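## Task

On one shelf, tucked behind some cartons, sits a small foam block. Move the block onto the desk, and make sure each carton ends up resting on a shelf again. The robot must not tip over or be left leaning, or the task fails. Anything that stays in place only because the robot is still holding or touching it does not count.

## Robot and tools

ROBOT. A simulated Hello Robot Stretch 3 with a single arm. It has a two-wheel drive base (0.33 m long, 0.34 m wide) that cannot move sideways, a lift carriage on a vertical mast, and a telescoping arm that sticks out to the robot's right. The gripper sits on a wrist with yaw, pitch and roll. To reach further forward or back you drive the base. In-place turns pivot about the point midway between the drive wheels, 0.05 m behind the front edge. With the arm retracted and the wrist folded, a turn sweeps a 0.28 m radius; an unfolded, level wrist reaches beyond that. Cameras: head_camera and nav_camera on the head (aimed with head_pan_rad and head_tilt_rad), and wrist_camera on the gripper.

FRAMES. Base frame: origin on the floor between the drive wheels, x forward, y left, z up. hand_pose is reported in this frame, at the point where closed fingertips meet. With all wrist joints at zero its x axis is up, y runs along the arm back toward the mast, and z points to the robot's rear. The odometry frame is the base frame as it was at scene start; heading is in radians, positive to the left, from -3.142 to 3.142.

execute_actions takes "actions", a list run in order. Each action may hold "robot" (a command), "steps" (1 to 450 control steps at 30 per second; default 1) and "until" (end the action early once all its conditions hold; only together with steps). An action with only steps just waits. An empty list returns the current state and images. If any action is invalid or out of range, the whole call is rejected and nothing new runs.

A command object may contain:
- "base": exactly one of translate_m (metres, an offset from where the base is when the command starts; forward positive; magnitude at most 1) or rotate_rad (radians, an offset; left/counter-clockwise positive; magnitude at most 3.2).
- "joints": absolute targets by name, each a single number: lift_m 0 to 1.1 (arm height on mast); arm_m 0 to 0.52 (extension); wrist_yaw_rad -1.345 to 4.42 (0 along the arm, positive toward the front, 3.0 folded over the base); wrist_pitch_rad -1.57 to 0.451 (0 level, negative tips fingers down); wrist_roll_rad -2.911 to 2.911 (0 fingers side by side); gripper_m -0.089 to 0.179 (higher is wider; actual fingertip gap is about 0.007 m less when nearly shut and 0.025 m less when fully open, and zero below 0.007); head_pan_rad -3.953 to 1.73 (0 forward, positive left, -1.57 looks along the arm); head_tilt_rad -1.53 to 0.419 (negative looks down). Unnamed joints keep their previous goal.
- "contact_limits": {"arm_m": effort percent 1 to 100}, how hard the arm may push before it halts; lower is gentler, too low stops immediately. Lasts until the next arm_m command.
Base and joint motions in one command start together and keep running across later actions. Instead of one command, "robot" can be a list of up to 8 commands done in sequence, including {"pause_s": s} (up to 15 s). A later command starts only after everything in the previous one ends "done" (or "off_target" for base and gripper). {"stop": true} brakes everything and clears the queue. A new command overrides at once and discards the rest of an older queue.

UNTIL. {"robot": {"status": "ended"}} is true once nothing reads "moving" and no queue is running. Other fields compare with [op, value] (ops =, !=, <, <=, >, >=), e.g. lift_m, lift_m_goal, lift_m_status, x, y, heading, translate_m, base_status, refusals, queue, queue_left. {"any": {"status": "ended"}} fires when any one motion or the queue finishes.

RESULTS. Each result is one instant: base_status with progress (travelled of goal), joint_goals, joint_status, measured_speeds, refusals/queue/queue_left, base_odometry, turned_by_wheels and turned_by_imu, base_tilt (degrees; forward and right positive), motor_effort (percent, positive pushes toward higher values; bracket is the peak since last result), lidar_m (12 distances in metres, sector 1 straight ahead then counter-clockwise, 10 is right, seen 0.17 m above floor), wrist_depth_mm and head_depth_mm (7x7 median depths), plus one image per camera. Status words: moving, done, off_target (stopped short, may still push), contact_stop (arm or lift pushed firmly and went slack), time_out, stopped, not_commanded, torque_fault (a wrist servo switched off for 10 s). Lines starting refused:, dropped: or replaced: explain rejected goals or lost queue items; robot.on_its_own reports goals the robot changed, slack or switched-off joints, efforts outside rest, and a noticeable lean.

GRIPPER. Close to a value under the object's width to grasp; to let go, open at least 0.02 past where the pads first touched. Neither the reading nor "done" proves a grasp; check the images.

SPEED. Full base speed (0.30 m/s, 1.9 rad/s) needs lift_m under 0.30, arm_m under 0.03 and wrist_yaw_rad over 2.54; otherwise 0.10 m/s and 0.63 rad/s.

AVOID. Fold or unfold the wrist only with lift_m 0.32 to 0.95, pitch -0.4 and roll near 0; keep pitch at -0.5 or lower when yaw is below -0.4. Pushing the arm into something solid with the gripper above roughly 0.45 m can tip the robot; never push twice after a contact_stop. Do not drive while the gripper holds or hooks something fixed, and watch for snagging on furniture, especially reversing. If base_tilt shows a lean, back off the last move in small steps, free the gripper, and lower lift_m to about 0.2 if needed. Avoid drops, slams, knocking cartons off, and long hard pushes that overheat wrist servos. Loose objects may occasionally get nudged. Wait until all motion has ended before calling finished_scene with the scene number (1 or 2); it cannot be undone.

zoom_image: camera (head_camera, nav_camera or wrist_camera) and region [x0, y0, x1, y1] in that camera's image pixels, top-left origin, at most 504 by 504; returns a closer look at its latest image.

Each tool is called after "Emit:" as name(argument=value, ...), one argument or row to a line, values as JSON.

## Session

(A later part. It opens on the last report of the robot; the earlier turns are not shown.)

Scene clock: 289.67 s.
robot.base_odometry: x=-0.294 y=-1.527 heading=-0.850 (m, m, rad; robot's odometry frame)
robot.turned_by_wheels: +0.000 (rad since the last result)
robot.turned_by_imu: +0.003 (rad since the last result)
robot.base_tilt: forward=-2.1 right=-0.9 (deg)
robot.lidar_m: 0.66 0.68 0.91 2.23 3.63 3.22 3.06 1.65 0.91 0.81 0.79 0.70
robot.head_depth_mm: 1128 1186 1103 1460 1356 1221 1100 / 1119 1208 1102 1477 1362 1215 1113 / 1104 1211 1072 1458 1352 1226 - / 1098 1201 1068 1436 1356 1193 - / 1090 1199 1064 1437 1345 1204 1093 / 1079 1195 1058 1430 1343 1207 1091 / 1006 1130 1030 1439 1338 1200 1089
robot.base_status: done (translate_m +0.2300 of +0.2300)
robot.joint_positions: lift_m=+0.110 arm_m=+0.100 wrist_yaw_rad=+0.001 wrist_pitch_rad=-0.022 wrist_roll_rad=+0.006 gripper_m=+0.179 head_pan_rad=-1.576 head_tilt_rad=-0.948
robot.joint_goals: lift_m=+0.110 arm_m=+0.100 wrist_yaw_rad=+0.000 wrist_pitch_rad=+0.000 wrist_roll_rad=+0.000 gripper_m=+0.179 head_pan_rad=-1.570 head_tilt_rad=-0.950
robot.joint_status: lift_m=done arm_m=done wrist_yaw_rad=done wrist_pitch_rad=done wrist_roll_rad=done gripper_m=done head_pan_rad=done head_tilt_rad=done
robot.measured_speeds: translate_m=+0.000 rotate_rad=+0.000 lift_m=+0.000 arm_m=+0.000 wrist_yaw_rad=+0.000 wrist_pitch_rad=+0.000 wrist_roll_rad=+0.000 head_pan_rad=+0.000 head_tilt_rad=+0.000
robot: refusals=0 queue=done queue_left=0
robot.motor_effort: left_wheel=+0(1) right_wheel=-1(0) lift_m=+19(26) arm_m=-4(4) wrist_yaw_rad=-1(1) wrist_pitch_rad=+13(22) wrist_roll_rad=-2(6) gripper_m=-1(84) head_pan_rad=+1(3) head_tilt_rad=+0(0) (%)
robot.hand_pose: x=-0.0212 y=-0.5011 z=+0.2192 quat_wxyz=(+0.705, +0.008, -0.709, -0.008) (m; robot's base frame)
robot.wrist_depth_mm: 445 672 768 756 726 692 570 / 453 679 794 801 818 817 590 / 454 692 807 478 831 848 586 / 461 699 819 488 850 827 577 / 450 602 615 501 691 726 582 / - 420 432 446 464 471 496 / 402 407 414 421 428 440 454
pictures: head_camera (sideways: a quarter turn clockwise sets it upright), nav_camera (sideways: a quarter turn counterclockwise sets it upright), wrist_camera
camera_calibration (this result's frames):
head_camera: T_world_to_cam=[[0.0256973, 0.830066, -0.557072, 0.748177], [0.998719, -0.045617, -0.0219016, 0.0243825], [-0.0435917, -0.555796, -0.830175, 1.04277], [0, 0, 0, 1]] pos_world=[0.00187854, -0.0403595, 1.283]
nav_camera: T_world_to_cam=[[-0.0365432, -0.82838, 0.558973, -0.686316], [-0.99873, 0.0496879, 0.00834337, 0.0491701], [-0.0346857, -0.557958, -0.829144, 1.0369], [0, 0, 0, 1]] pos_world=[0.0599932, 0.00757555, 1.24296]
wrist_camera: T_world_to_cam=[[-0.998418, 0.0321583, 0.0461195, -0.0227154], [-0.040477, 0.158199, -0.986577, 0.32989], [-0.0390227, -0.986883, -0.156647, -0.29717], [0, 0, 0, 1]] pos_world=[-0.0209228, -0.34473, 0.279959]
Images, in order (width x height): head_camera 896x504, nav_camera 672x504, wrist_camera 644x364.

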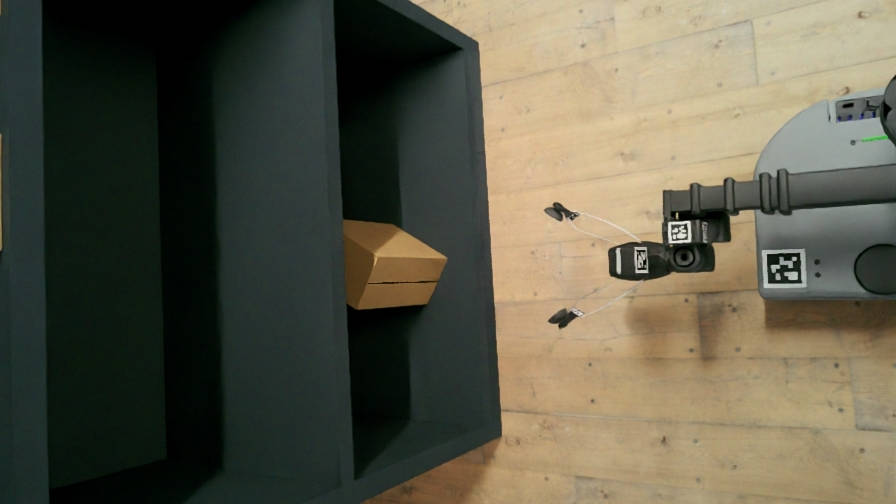

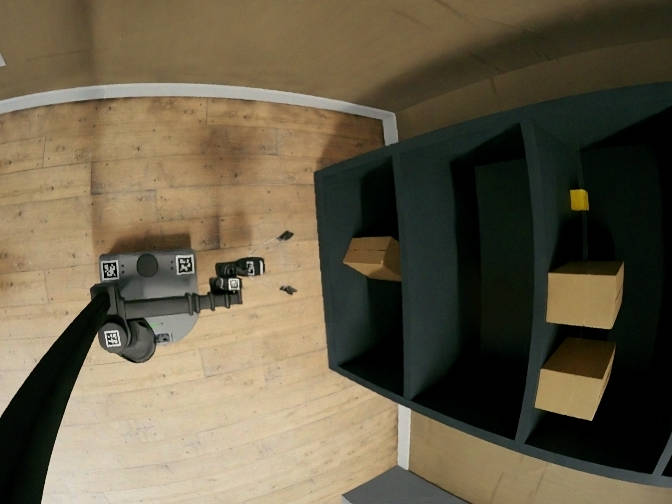

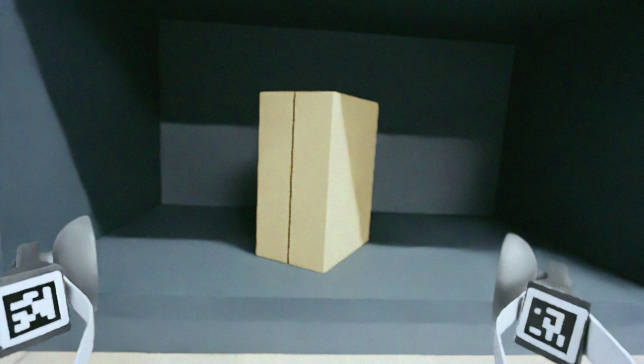

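Now move closer: 0.2 right, 0.12 forward.

Emit:
execute_actions(
  actions=[
    {"robot":[{"joints":{"arm_m":0,"lift_m":0.99,"wrist_pitch_rad":-0.3,"gripper_m":0.14,"head_tilt_rad":-0.5},"base":{"rotate_rad":-1.03}},{"base":{"translate_m":0.233}},{"base":{"rotate_rad":1.03}},{"joints":{"arm_m":0.3}}],"steps":450,"until":{"robot":{"status":"ended"}}},
    {"steps":200,"until":{"robot":{"status":"ended"}}},
  ],
)

Scene clock: 310.73 s.
robot.base_odometry: x=-0.365 y=-1.749 heading=-0.850 (m, m, rad; robot's odometry frame)
robot.turned_by_wheels: +0.000 (rad since the last result)
robot.turned_by_imu: +0.003 (rad since the last result)
robot.base_tilt: forward=-2.0 right=-0.8 (deg)
robot.lidar_m: 0.55 0.57 0.76 1.91 3.85 3.33 2.52 0.84 0.63 0.63 0.56 0.58
robot.head_depth_mm: 829 879 - 1206 1058 905 1173 / 823 864 - 609 1096 906 1174 / 817 875 - 628 1097 904 1119 / 808 891 - 611 1090 879 1144 / 801 882 819 639 1091 876 1165 / 793 873 856 608 1033 873 1062 / 761 747 718 602 681 784 1205
robot.base_status: done (rotate_rad +1.0299 of +1.0300)
robot.joint_positions: lift_m=+0.990 arm_m=+0.300 wrist_yaw_rad=+0.001 wrist_pitch_rad=-0.316 wrist_roll_rad=+0.006 gripper_m=+0.140 head_pan_rad=-1.576 head_tilt_rad=-0.507
robot.joint_goals: lift_m=+0.990 arm_m=+0.300 wrist_yaw_rad=+0.000 wrist_pitch_rad=-0.300 wrist_roll_rad=+0.000 gripper_m=+0.140 head_pan_rad=-1.570 head_tilt_rad=-0.500
robot.joint_status: lift_m=done arm_m=done wrist_yaw_rad=done wrist_pitch_rad=done wrist_roll_rad=done gripper_m=done head_pan_rad=done head_tilt_rad=done
robot.measured_speeds: translate_m=+0.000 rotate_rad=+0.000 lift_m=+0.000 arm_m=+0.000 wrist_yaw_rad=+0.000 wrist_pitch_rad=+0.000 wrist_roll_rad=+0.000 head_pan_rad=+0.000 head_tilt_rad=+0.000
robot: refusals=0 queue=done queue_left=0
robot.motor_effort: left_wheel=-3(8) right_wheel=+2(6) lift_m=+25(26) arm_m=+4(6) wrist_yaw_rad=+0(0) wrist_pitch_rad=+9(13) wrist_roll_rad=-2(2) gripper_m=+0(85) head_pan_rad=+3(3) head_tilt_rad=+4(27) (%)
robot.hand_pose: x=-0.0212 y=-0.6806 z=+1.0259 quat_wxyz=(+0.697, +0.112, -0.700, -0.112) (m; robot's base frame)
robot.wrist_depth_mm: 316 384 390 394 402 390 157 / 316 406 411 417 427 228 156 / 319 398 320 435 443 226 156 / 281 291 291 312 323 224 155 / 220 232 232 240 247 209 154 / - 186 189 194 197 190 152 / - 155 159 162 166 160 149
pictures: head_camera (sideways: a quarter turn clockwise sets it upright), nav_camera (sideways: a quarter turn counterclockwise sets it upright), wrist_camera
camera_calibration (this result's frames):
head_camera: T_world_to_cam=[[0.0240832, 0.512959, -0.858075, 1.14047], [0.998691, -0.0510954, -0.00251514, -0.000849155], [-0.0451338, -0.856891, -0.513518, 0.630915], [0, 0, 0, 1]] pos_world=[0.00185744, -0.0444336, 1.30259]
nav_camera: T_world_to_cam=[[-0.0349257, -0.510618, 0.859098, -1.07747], [-0.998733, 0.0489913, -0.0114837, 0.0749837], [-0.0362245, -0.858411, -0.511682, 0.624004], [0, 0, 0, 1]] pos_world=[0.0598616, -0.0181962, 1.2458]
wrist_camera: T_world_to_cam=[[-0.998395, 0.017578, 0.0538385, -0.0720702], [-0.0407224, 0.437853, -0.898124, 1.2537], [-0.0393606, -0.898874, -0.436435, -0.0010586], [0, 0, 0, 1]] pos_world=[-0.0209427, -0.54862, 1.12939]
Images, in order (width x height): head_camera 896x504, nav_camera 672x504, wrist_camera 644x364.

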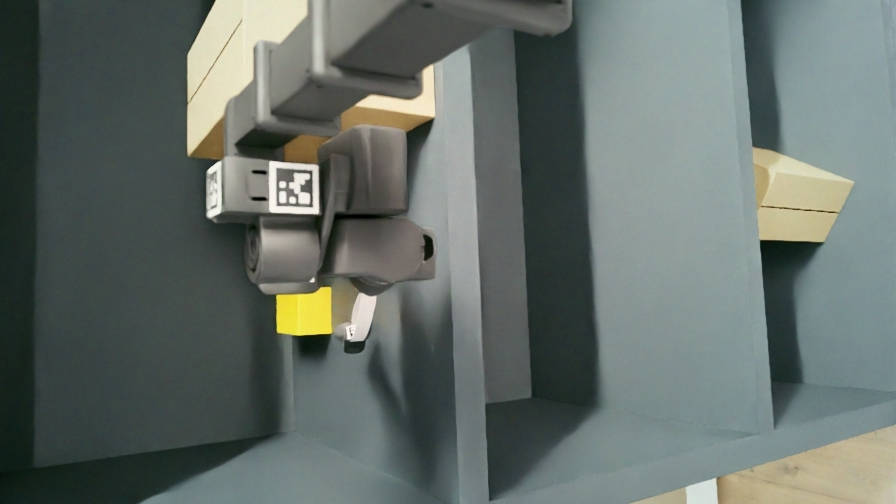

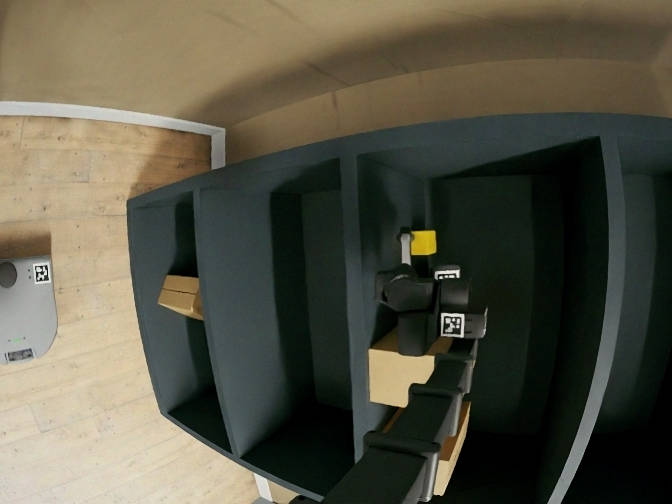

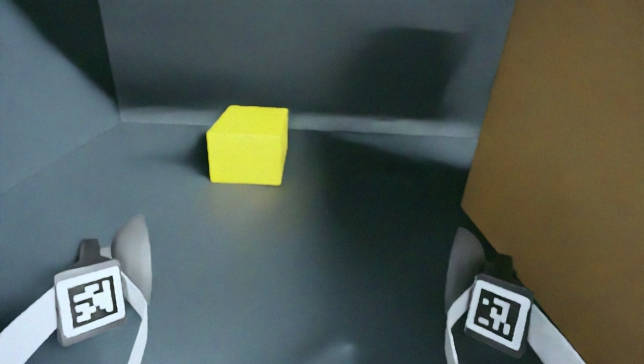

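Emit:
execute_actions(
  actions=[
    {"robot":[{"base":{"translate_m":0.05},"joints":{"lift_m":0.982}},{"joints":{"arm_m":0.465}},{"joints":{"gripper_m":0.035}},{"joints":{"lift_m":1.02}},{"joints":{"arm_m":0}}],"steps":450,"until":{"robot":{"status":"ended"}}},
  ],
)

Scene clock: 324.80 s.
robot.base_odometry: x=-0.332 y=-1.786 heading=-0.850 (m, m, rad; robot's odometry frame)
robot.turned_by_wheels: +0.000 (rad since the last result)
robot.turned_by_imu: +0.003 (rad since the last result)
robot.base_tilt: forward=-2.1 right=-0.9 (deg)
robot.lidar_m: 0.51 0.52 0.69 1.74 3.84 3.38 2.57 0.88 0.64 0.60 0.55 0.53
robot.head_depth_mm: 828 704 553 - - - - / 823 878 718 644 - - - / 813 899 865 - - - - / 808 890 862 - - - 1148 / 799 882 859 641 1091 873 1167 / 784 855 803 608 858 811 1036 / 558 542 526 568 679 1399 1236
robot.base_status: done (translate_m +0.0500 of +0.0500)
robot.joint_positions: lift_m=+1.020 arm_m=+0.000 wrist_yaw_rad=+0.001 wrist_pitch_rad=-0.320 wrist_roll_rad=+0.005 gripper_m=+0.036 head_pan_rad=-1.576 head_tilt_rad=-0.507
robot.joint_goals: lift_m=+1.020 arm_m=+0.000 wrist_yaw_rad=+0.000 wrist_pitch_rad=-0.300 wrist_roll_rad=+0.000 gripper_m=+0.035 head_pan_rad=-1.570 head_tilt_rad=-0.500
robot.joint_status: lift_m=done arm_m=done wrist_yaw_rad=done wrist_pitch_rad=done wrist_roll_rad=done gripper_m=done head_pan_rad=done head_tilt_rad=done
robot.measured_speeds: translate_m=+0.000 rotate_rad=+0.000 lift_m=+0.000 arm_m=+0.000 wrist_yaw_rad=+0.000 wrist_pitch_rad=+0.000 wrist_roll_rad=+0.000 head_pan_rad=+0.000 head_tilt_rad=+0.000
robot: refusals=0 queue=done queue_left=0
robot.motor_effort: left_wheel=-3(5) right_wheel=+1(6) lift_m=+25(27) arm_m=-4(4) wrist_yaw_rad=+0(0) wrist_pitch_rad=+12(12) wrist_roll_rad=-2(2) gripper_m=-14(87) head_pan_rad=+2(2) head_tilt_rad=+3(3) (%)
robot.hand_pose: x=-0.0212 y=-0.3810 z=+1.0550 quat_wxyz=(+0.696, +0.113, -0.700, -0.113) (m; robot's base frame)
robot.wrist_depth_mm: 247 340 640 667 658 353 280 / 262 346 687 702 698 328 292 / 284 346 511 544 522 326 313 / 664 325 346 192 395 344 341 / 737 323 149 145 334 345 352 / 749 357 133 136 900 924 755 / 735 398 636 149 727 764 718
pictures: head_camera (sideways: a quarter turn clockwise sets it upright), nav_camera (sideways: a quarter turn counterclockwise sets it upright), wrist_camera
camera_calibration (this result's frames):
head_camera: T_world_to_cam=[[0.0240827, 0.512879, -0.858123, 1.14053], [0.998691, -0.0510954, -0.00251086, -0.000854729], [-0.0451339, -0.856939, -0.513438, 0.630811], [0, 0, 0, 1]] pos_world=[0.00185745, -0.0444336, 1.3026]
nav_camera: T_world_to_cam=[[-0.0349252, -0.510538, 0.859146, -1.07753], [-0.998733, 0.04899, -0.0114878, 0.0749891], [-0.0362246, -0.858459, -0.511602, 0.6239], [0, 0, 0, 1]] pos_world=[0.0598616, -0.0182014, 1.24581]
wrist_camera: T_world_to_cam=[[-0.99838, 0.017283, 0.0542009, -0.0793983], [-0.0410303, 0.44121, -0.896466, 1.1482], [-0.0394076, -0.897238, -0.439786, 0.285051], [0, 0, 0, 1]] pos_world=[-0.0209254, -0.249467, 1.15899]
Images, in order (width x height): head_camera 896x504, nav_camera 672x504, wrist_camera 644x364.

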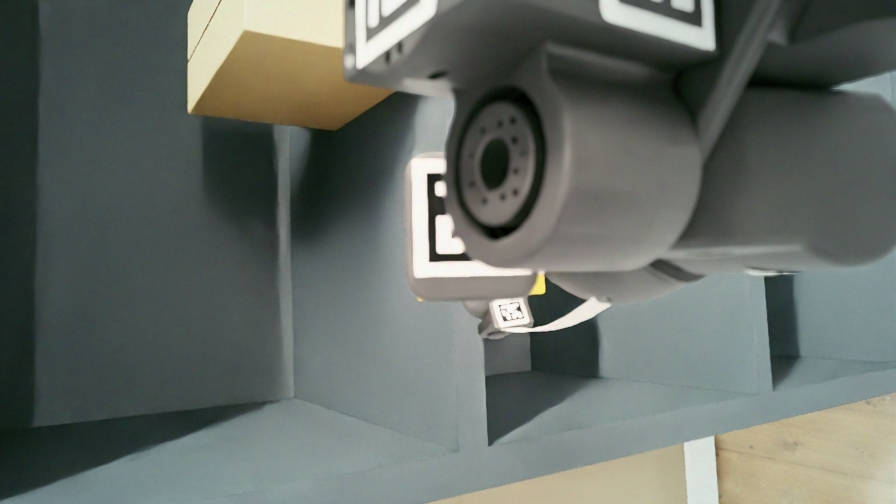

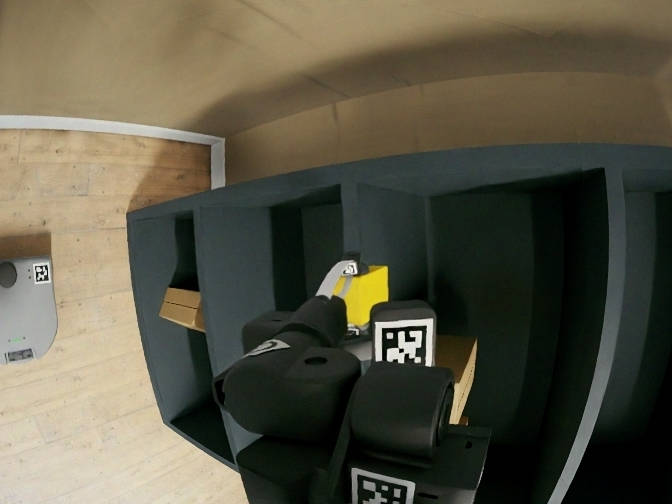

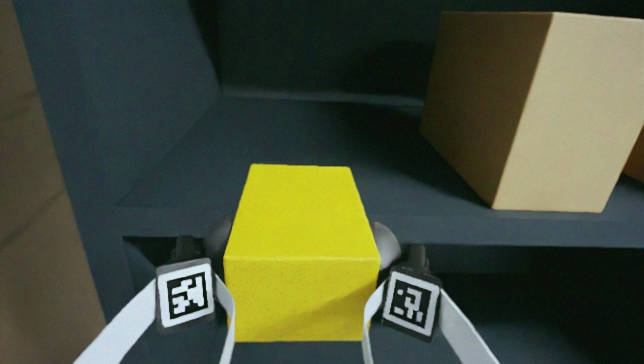

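Emit:
execute_actions(
  actions=[
    {"robot":[{"joints":{"lift_m":0.9,"wrist_pitch_rad":-0.4,"head_pan_rad":0,"head_tilt_rad":-0.4}},{"joints":{"lift_m":0.28,"wrist_yaw_rad":3.0},"base":{"rotate_rad":1.7}},{"base":{"translate_m":1}},{"base":{"translate_m":0.8}}],"steps":450,"until":{"robot":{"status":"ended"}}},
    {"steps":300,"until":{"robot":{"status":"ended"}}},
  ],
)

Scene clock: 345.23 s.
robot.base_odometry: x=+0.856 y=-0.434 heading=+0.850 (m, m, rad; robot's odometry frame)
robot.turned_by_wheels: +1.700 (rad since the last result)
robot.turned_by_imu: +1.696 (rad since the last result)
robot.base_tilt: forward=-2.1 right=-0.9 (deg)
robot.lidar_m: 1.54 2.10 3.10 3.04 3.25 2.37 1.97 0.89 0.70 0.67 0.71 1.06
robot.head_depth_mm: 1632 1775 1920 2079 2015 1630 1323 / 1644 1781 1940 2130 2102 1625 1314 / 1649 1801 1961 2148 2091 1618 1317 / 1662 1793 1959 2165 2091 1622 1319 / 1654 1810 1922 1712 1935 1627 1317 / 1670 1821 1934 1599 2083 1630 1322 / 1676 1819 1940 1589 2070 1618 1319
robot.base_status: done (translate_m +0.8000 of +0.8000)
robot.joint_positions: lift_m=+0.280 arm_m=+0.000 wrist_yaw_rad=+2.998 wrist_pitch_rad=-0.419 wrist_roll_rad=+0.005 gripper_m=+0.036 head_pan_rad=-0.007 head_tilt_rad=-0.407
robot.joint_goals: lift_m=+0.280 arm_m=+0.000 wrist_yaw_rad=+3.000 wrist_pitch_rad=-0.400 wrist_roll_rad=+0.000 gripper_m=+0.035 head_pan_rad=+0.000 head_tilt_rad=-0.400
robot.joint_status: lift_m=done arm_m=done wrist_yaw_rad=done wrist_pitch_rad=done wrist_roll_rad=done gripper_m=done head_pan_rad=done head_tilt_rad=done
robot.measured_speeds: translate_m=+0.000 rotate_rad=+0.000 lift_m=+0.000 arm_m=+0.000 wrist_yaw_rad=+0.000 wrist_pitch_rad=+0.000 wrist_roll_rad=+0.000 head_pan_rad=+0.000 head_tilt_rad=+0.000
robot: refusals=0 queue=done queue_left=0
robot.motor_effort: left_wheel=-2(8) right_wheel=+1(7) lift_m=+18(27) arm_m=-4(4) wrist_yaw_rad=+1(3) wrist_pitch_rad=+11(12) wrist_roll_rad=-2(2) gripper_m=-13(14) head_pan_rad=+4(41) head_tilt_rad=+4(14) (%)
robot.hand_pose: x=+0.0108 y=+0.0766 z=+0.2926 quat_wxyz=(+0.197, +0.702, +0.097, +0.678) (m; robot's base frame)
robot.wrist_depth_mm: - - - - - - - / - - - - - - - / 909 - 982 - - - - / 715 - 714 192 790 814 842 / 577 583 142 145 641 654 670 / 487 497 133 136 534 541 554 / - - 143 147 438 467 468
pictures: head_camera (sideways: a quarter turn clockwise sets it upright), nav_camera (sideways: a quarter turn counterclockwise sets it upright), wrist_camera
camera_calibration (this result's frames):
head_camera: T_world_to_cam=[[-0.424999, 0.0244144, -0.904864, 1.20424], [0.052951, 0.998595, 0.00207323, -0.00105364], [0.903644, -0.0470324, -0.425695, 0.510852], [0, 0, 0, 1]] pos_world=[0.0502286, -0.00432209, 1.30714]
nav_camera: T_world_to_cam=[[0.422548, -0.035252, 0.905655, -1.14099], [-0.0494647, -0.998651, -0.0157933, 0.0748055], [0.90499, -0.0381245, -0.423721, 0.503808], [0, 0, 0, 1]] pos_world=[0.0298794, 0.05369, 1.24799]
wrist_camera: T_world_to_cam=[[0.986257, -0.155523, 0.0557651, -0.0226432], [-0.0352988, -0.528077, -0.848462, 0.324301], [0.161404, 0.834834, -0.52631, 0.252108], [0, 0, 0, 1]] pos_world=[-0.00691183, -0.042734, 0.409107]
Images, in order (width x height): head_camera 896x504, nav_camera 672x504, wrist_camera 644x364.

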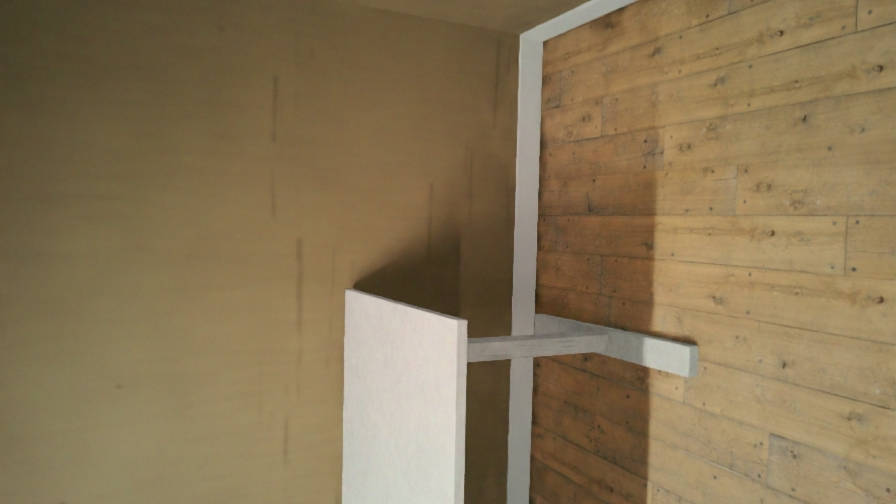

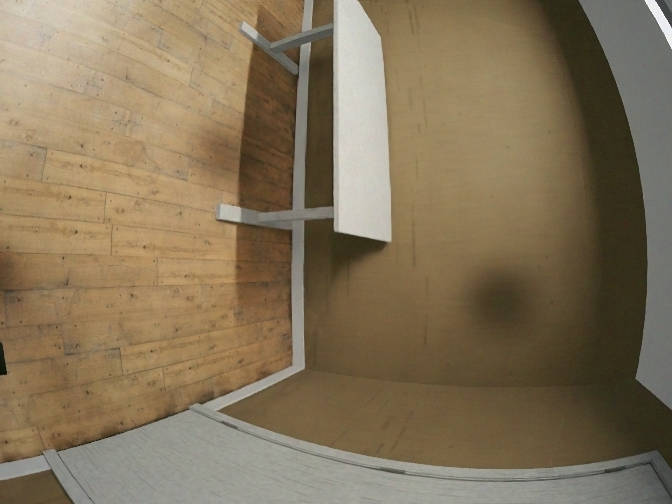

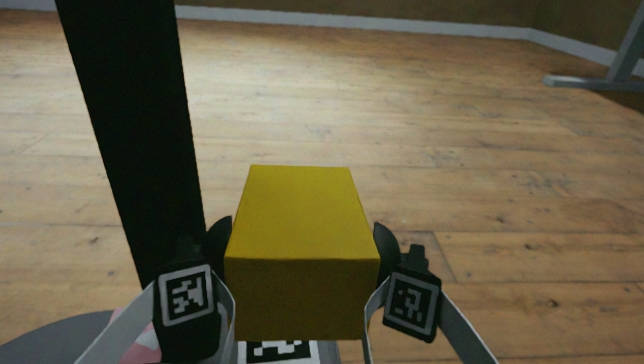

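Emit:
execute_actions(
  actions=[
    {"robot":[{"base":{"rotate_rad":0.63}},{"base":{"translate_m":0.77}},{"base":{"rotate_rad":0.9},"joints":{"lift_m":0.85,"head_pan_rad":-1.57,"head_tilt_rad":-0.8}},{"joints":{"wrist_yaw_rad":0}},{"joints":{"wrist_pitch_rad":-0.3,"arm_m":0.45}}],"steps":450,"until":{"robot":{"status":"ended"}}},
    {"steps":300,"until":{"robot":{"status":"ended"}}},
  ],
)

Scene clock: 367.47 s.
robot.base_odometry: x=+0.926 y=+0.333 heading=+2.380 (m, m, rad; robot's odometry frame)
robot.turned_by_wheels: +1.530 (rad since the last result)
robot.turned_by_imu: +1.526 (rad since the last result)
robot.base_tilt: forward=-2.1 right=-0.8 (deg)
robot.lidar_m: 2.55 2.70 3.03 2.88 1.60 1.21 1.18 1.23 0.96 0.95 1.39 1.40
robot.head_depth_mm: 1202 1360 1016 - - - 1103 / 1206 1256 - 1618 1438 1271 1120 / 1211 - 931 1461 1457 1270 1123 / 1211 - 911 1646 1460 1270 1123 / 1224 1189 924 1627 1450 1269 1116 / 1220 1185 921 1633 1454 1262 1113 / 1220 1186 915 1626 1459 1264 1114
robot.base_status: done (rotate_rad +0.8999 of +0.9000)
robot.joint_positions: lift_m=+0.850 arm_m=+0.450 wrist_yaw_rad=+0.001 wrist_pitch_rad=-0.324 wrist_roll_rad=+0.005 gripper_m=+0.036 head_pan_rad=-1.563 head_tilt_rad=-0.790
robot.joint_goals: lift_m=+0.850 arm_m=+0.450 wrist_yaw_rad=+0.000 wrist_pitch_rad=-0.300 wrist_roll_rad=+0.000 gripper_m=+0.035 head_pan_rad=-1.570 head_tilt_rad=-0.800
robot.joint_status: lift_m=done arm_m=done wrist_yaw_rad=done wrist_pitch_rad=done wrist_roll_rad=done gripper_m=done head_pan_rad=done head_tilt_rad=done
robot.measured_speeds: translate_m=+0.000 rotate_rad=+0.000 lift_m=+0.000 arm_m=+0.000 wrist_yaw_rad=+0.000 wrist_pitch_rad=+0.000 wrist_roll_rad=+0.000 head_pan_rad=+0.000 head_tilt_rad=+0.000
robot: refusals=0 queue=done queue_left=0
robot.motor_effort: left_wheel=-3(11) right_wheel=+1(8) lift_m=+26(27) arm_m=+4(6) wrist_yaw_rad=-1(4) wrist_pitch_rad=+14(15) wrist_roll_rad=-2(2) gripper_m=-13(13) head_pan_rad=-4(41) head_tilt_rad=-4(27) (%)
robot.hand_pose: x=-0.0212 y=-0.8298 z=+0.8842 quat_wxyz=(+0.696, +0.114, -0.699, -0.114) (m; robot's base frame)
robot.wrist_depth_mm: 657 641 629 624 623 616 602 / 692 681 684 662 660 659 638 / 730 727 720 728 707 697 684 / 535 550 539 193 618 720 733 / 425 433 149 145 474 483 794 / 347 359 133 136 383 392 411 / 296 293 289 149 309 328 332
pictures: head_camera (sideways: a quarter turn clockwise sets it upright), nav_camera (sideways: a quarter turn counterclockwise sets it upright), wrist_camera
camera_calibration (this result's frames):
head_camera: T_world_to_cam=[[0.0158609, 0.732567, -0.68051, 0.909067], [0.999242, -0.0358174, -0.0152677, 0.0157466], [-0.0355587, -0.679751, -0.73258, 0.91582], [0, 0, 0, 1]] pos_world=[0.00241212, -0.0428585, 1.28978]
nav_camera: T_world_to_cam=[[-0.0267295, -0.730742, 0.682131, -0.846841], [-0.999288, 0.0377086, 0.0012385, 0.0584223], [-0.0266272, -0.681612, -0.731229, 0.909542], [0, 0, 0, 1]] pos_world=[0.0599637, -0.00107063, 1.24267]
wrist_camera: T_world_to_cam=[[-0.998369, 0.0167701, 0.054576, -0.0630896], [-0.0414565, 0.444328, -0.894905, 1.19429], [-0.0392573, -0.895707, -0.442908, -0.188707], [0, 0, 0, 1]] pos_world=[-0.0208838, -0.698624, 0.988638]
Images, in order (width x height): head_camera 896x504, nav_camera 672x504, wrist_camera 644x364.

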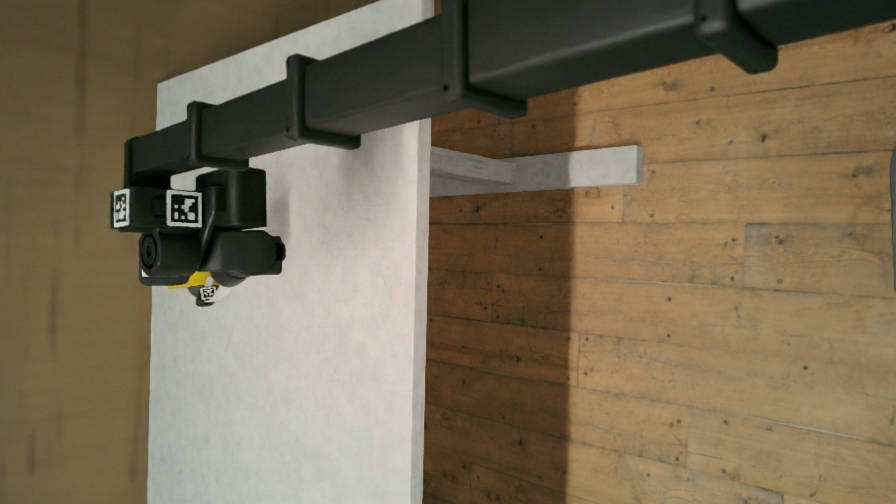

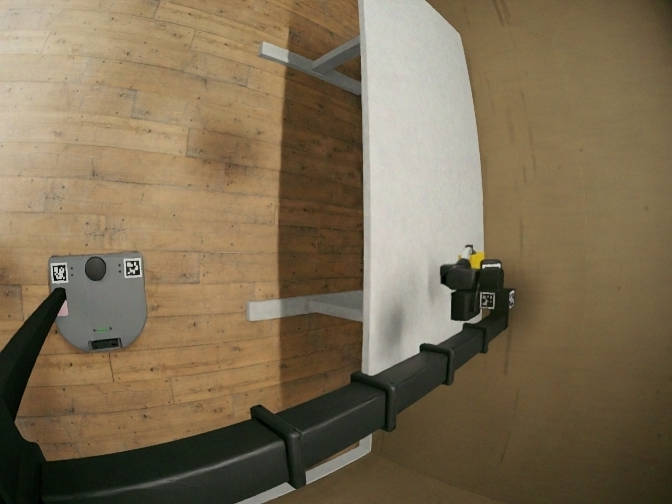

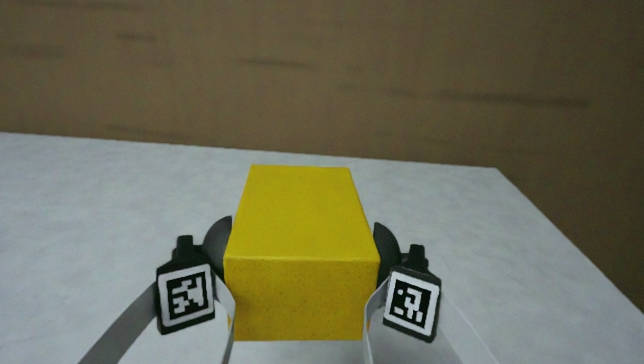

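Emit:
execute_actions(
  actions=[
    {"robot":{"joints":{"lift_m":0.725}},"steps":150,"until":{"robot":{"status":"ended"}}},
    {"robot":[{"joints":{"gripper_m":0.14}},{"joints":{"lift_m":0.8}},{"joints":{"arm_m":0.2}}],"steps":300,"until":{"robot":{"status":"ended"}}},
  ],
)

Emit:
finished_scene(
  scene=2,
)

Scene clock: 378.80 s.
robot.base_odometry: x=+0.926 y=+0.333 heading=+2.380 (m, m, rad; robot's odometry frame)
robot.turned_by_wheels: +0.000 (rad since the last result)
robot.turned_by_imu: +0.002 (rad since the last result)
robot.base_tilt: forward=-2.1 right=-0.9 (deg)
robot.lidar_m: 2.55 2.69 3.02 2.88 1.60 1.20 1.18 1.24 0.96 0.95 1.39 1.41
robot.head_depth_mm: 1206 1367 968 1613 - - - / 1201 1203 964 - 1429 1257 1118 / 1211 1199 960 - 1439 1272 1119 / 1217 1190 929 - 1462 1273 1121 / 1216 1191 927 1644 1453 1266 1117 / 1219 1187 920 1642 1450 1260 1113 / 1224 1172 918 1629 1449 1259 1111
robot.base_status: done (rotate_rad +0.8999 of +0.9000)
robot.joint_positions: lift_m=+0.800 arm_m=+0.200 wrist_yaw_rad=+0.001 wrist_pitch_rad=-0.320 wrist_roll_rad=+0.005 gripper_m=+0.140 head_pan_rad=-1.563 head_tilt_rad=-0.790
robot.joint_goals: lift_m=+0.800 arm_m=+0.200 wrist_yaw_rad=+0.000 wrist_pitch_rad=-0.300 wrist_roll_rad=+0.000 gripper_m=+0.140 head_pan_rad=-1.570 head_tilt_rad=-0.800
robot.joint_status: lift_m=done arm_m=done wrist_yaw_rad=done wrist_pitch_rad=done wrist_roll_rad=done gripper_m=done head_pan_rad=done head_tilt_rad=done
robot.measured_speeds: translate_m=+0.000 rotate_rad=+0.000 lift_m=+0.000 arm_m=+0.000 wrist_yaw_rad=+0.000 wrist_pitch_rad=+0.000 wrist_roll_rad=+0.000 head_pan_rad=+0.000 head_tilt_rad=+0.000
robot: refusals=0 queue=done queue_left=0
robot.motor_effort: left_wheel=-3(3) right_wheel=+2(1) lift_m=+25(29) arm_m=-4(3) wrist_yaw_rad=-1(1) wrist_pitch_rad=+12(14) wrist_roll_rad=-2(2) gripper_m=+0(81) head_pan_rad=-3(3) head_tilt_rad=-5(4) (%)
robot.hand_pose: x=-0.0212 y=-0.5810 z=+0.8350 quat_wxyz=(+0.697, +0.113, -0.699, -0.113) (m; robot's base frame)
robot.wrist_depth_mm: 894 880 866 851 845 820 811 / 909 911 902 906 893 882 861 / 609 636 675 711 749 913 917 / 442 459 474 439 508 537 - / 349 369 365 380 391 402 428 / - 294 299 306 311 336 327 / 230 246 252 257 262 254 274
pictures: head_camera (sideways: a quarter turn clockwise sets it upright), nav_camera (sideways: a quarter turn counterclockwise sets it upright), wrist_camera
camera_calibration (this result's frames):
head_camera: T_world_to_cam=[[0.0158608, 0.732567, -0.68051, 0.909067], [0.999242, -0.0358173, -0.0152677, 0.0157466], [-0.0355586, -0.679752, -0.73258, 0.91582], [0, 0, 0, 1]] pos_world=[0.00241213, -0.0428585, 1.28978]
nav_camera: T_world_to_cam=[[-0.0267294, -0.730741, 0.682131, -0.846841], [-0.999288, 0.0377085, 0.00123849, 0.0584223], [-0.0266271, -0.681612, -0.731229, 0.909541], [0, 0, 0, 1]] pos_world=[0.0599637, -0.00107064, 1.24267]
wrist_camera: T_world_to_cam=[[-0.998369, 0.01696, 0.0545155, -0.0644173], [-0.0414487, 0.441349, -0.896378, 1.0392], [-0.039263, -0.897175, -0.439926, 0.00901704], [0, 0, 0, 1]] pos_world=[-0.0208847, -0.449467, 0.938993]
Images, in order (width x height): head_camera 896x504, nav_camera 672x504, wrist_camera 644x364.

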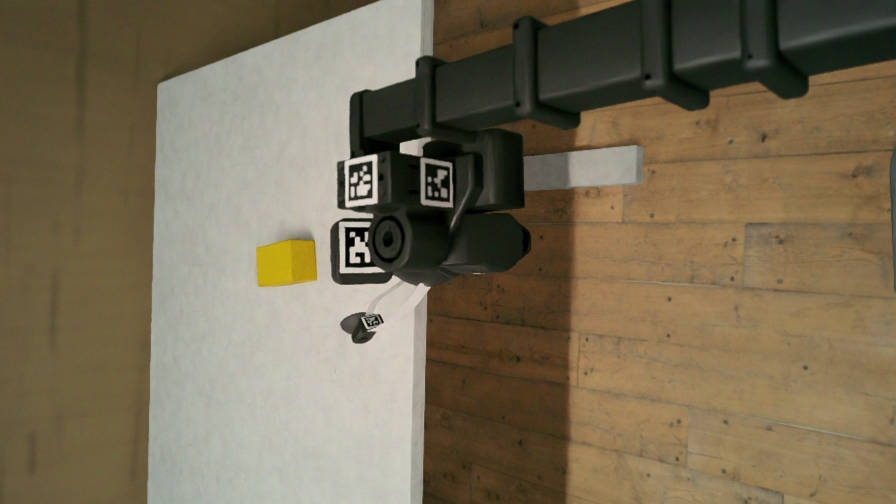

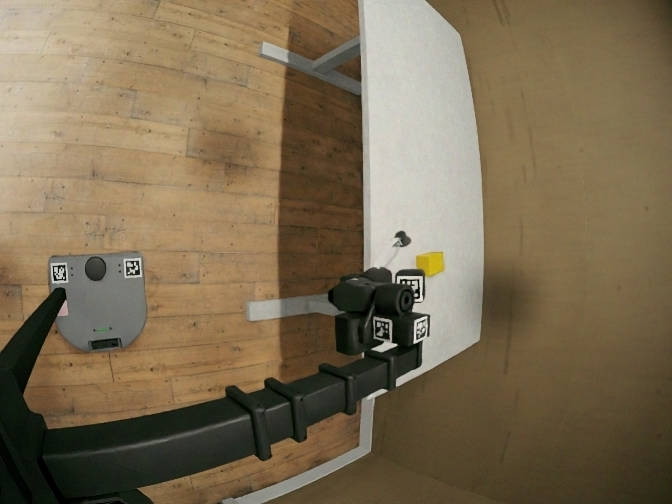

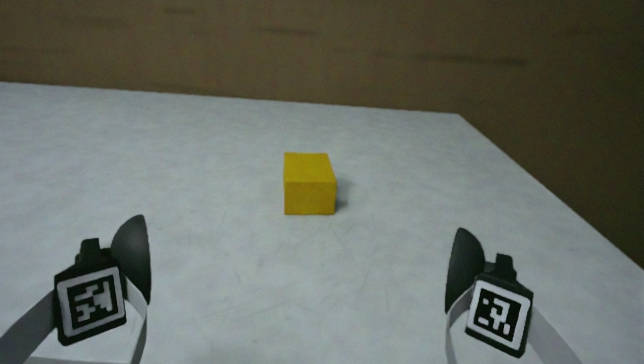

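The scene is finished: the task was done.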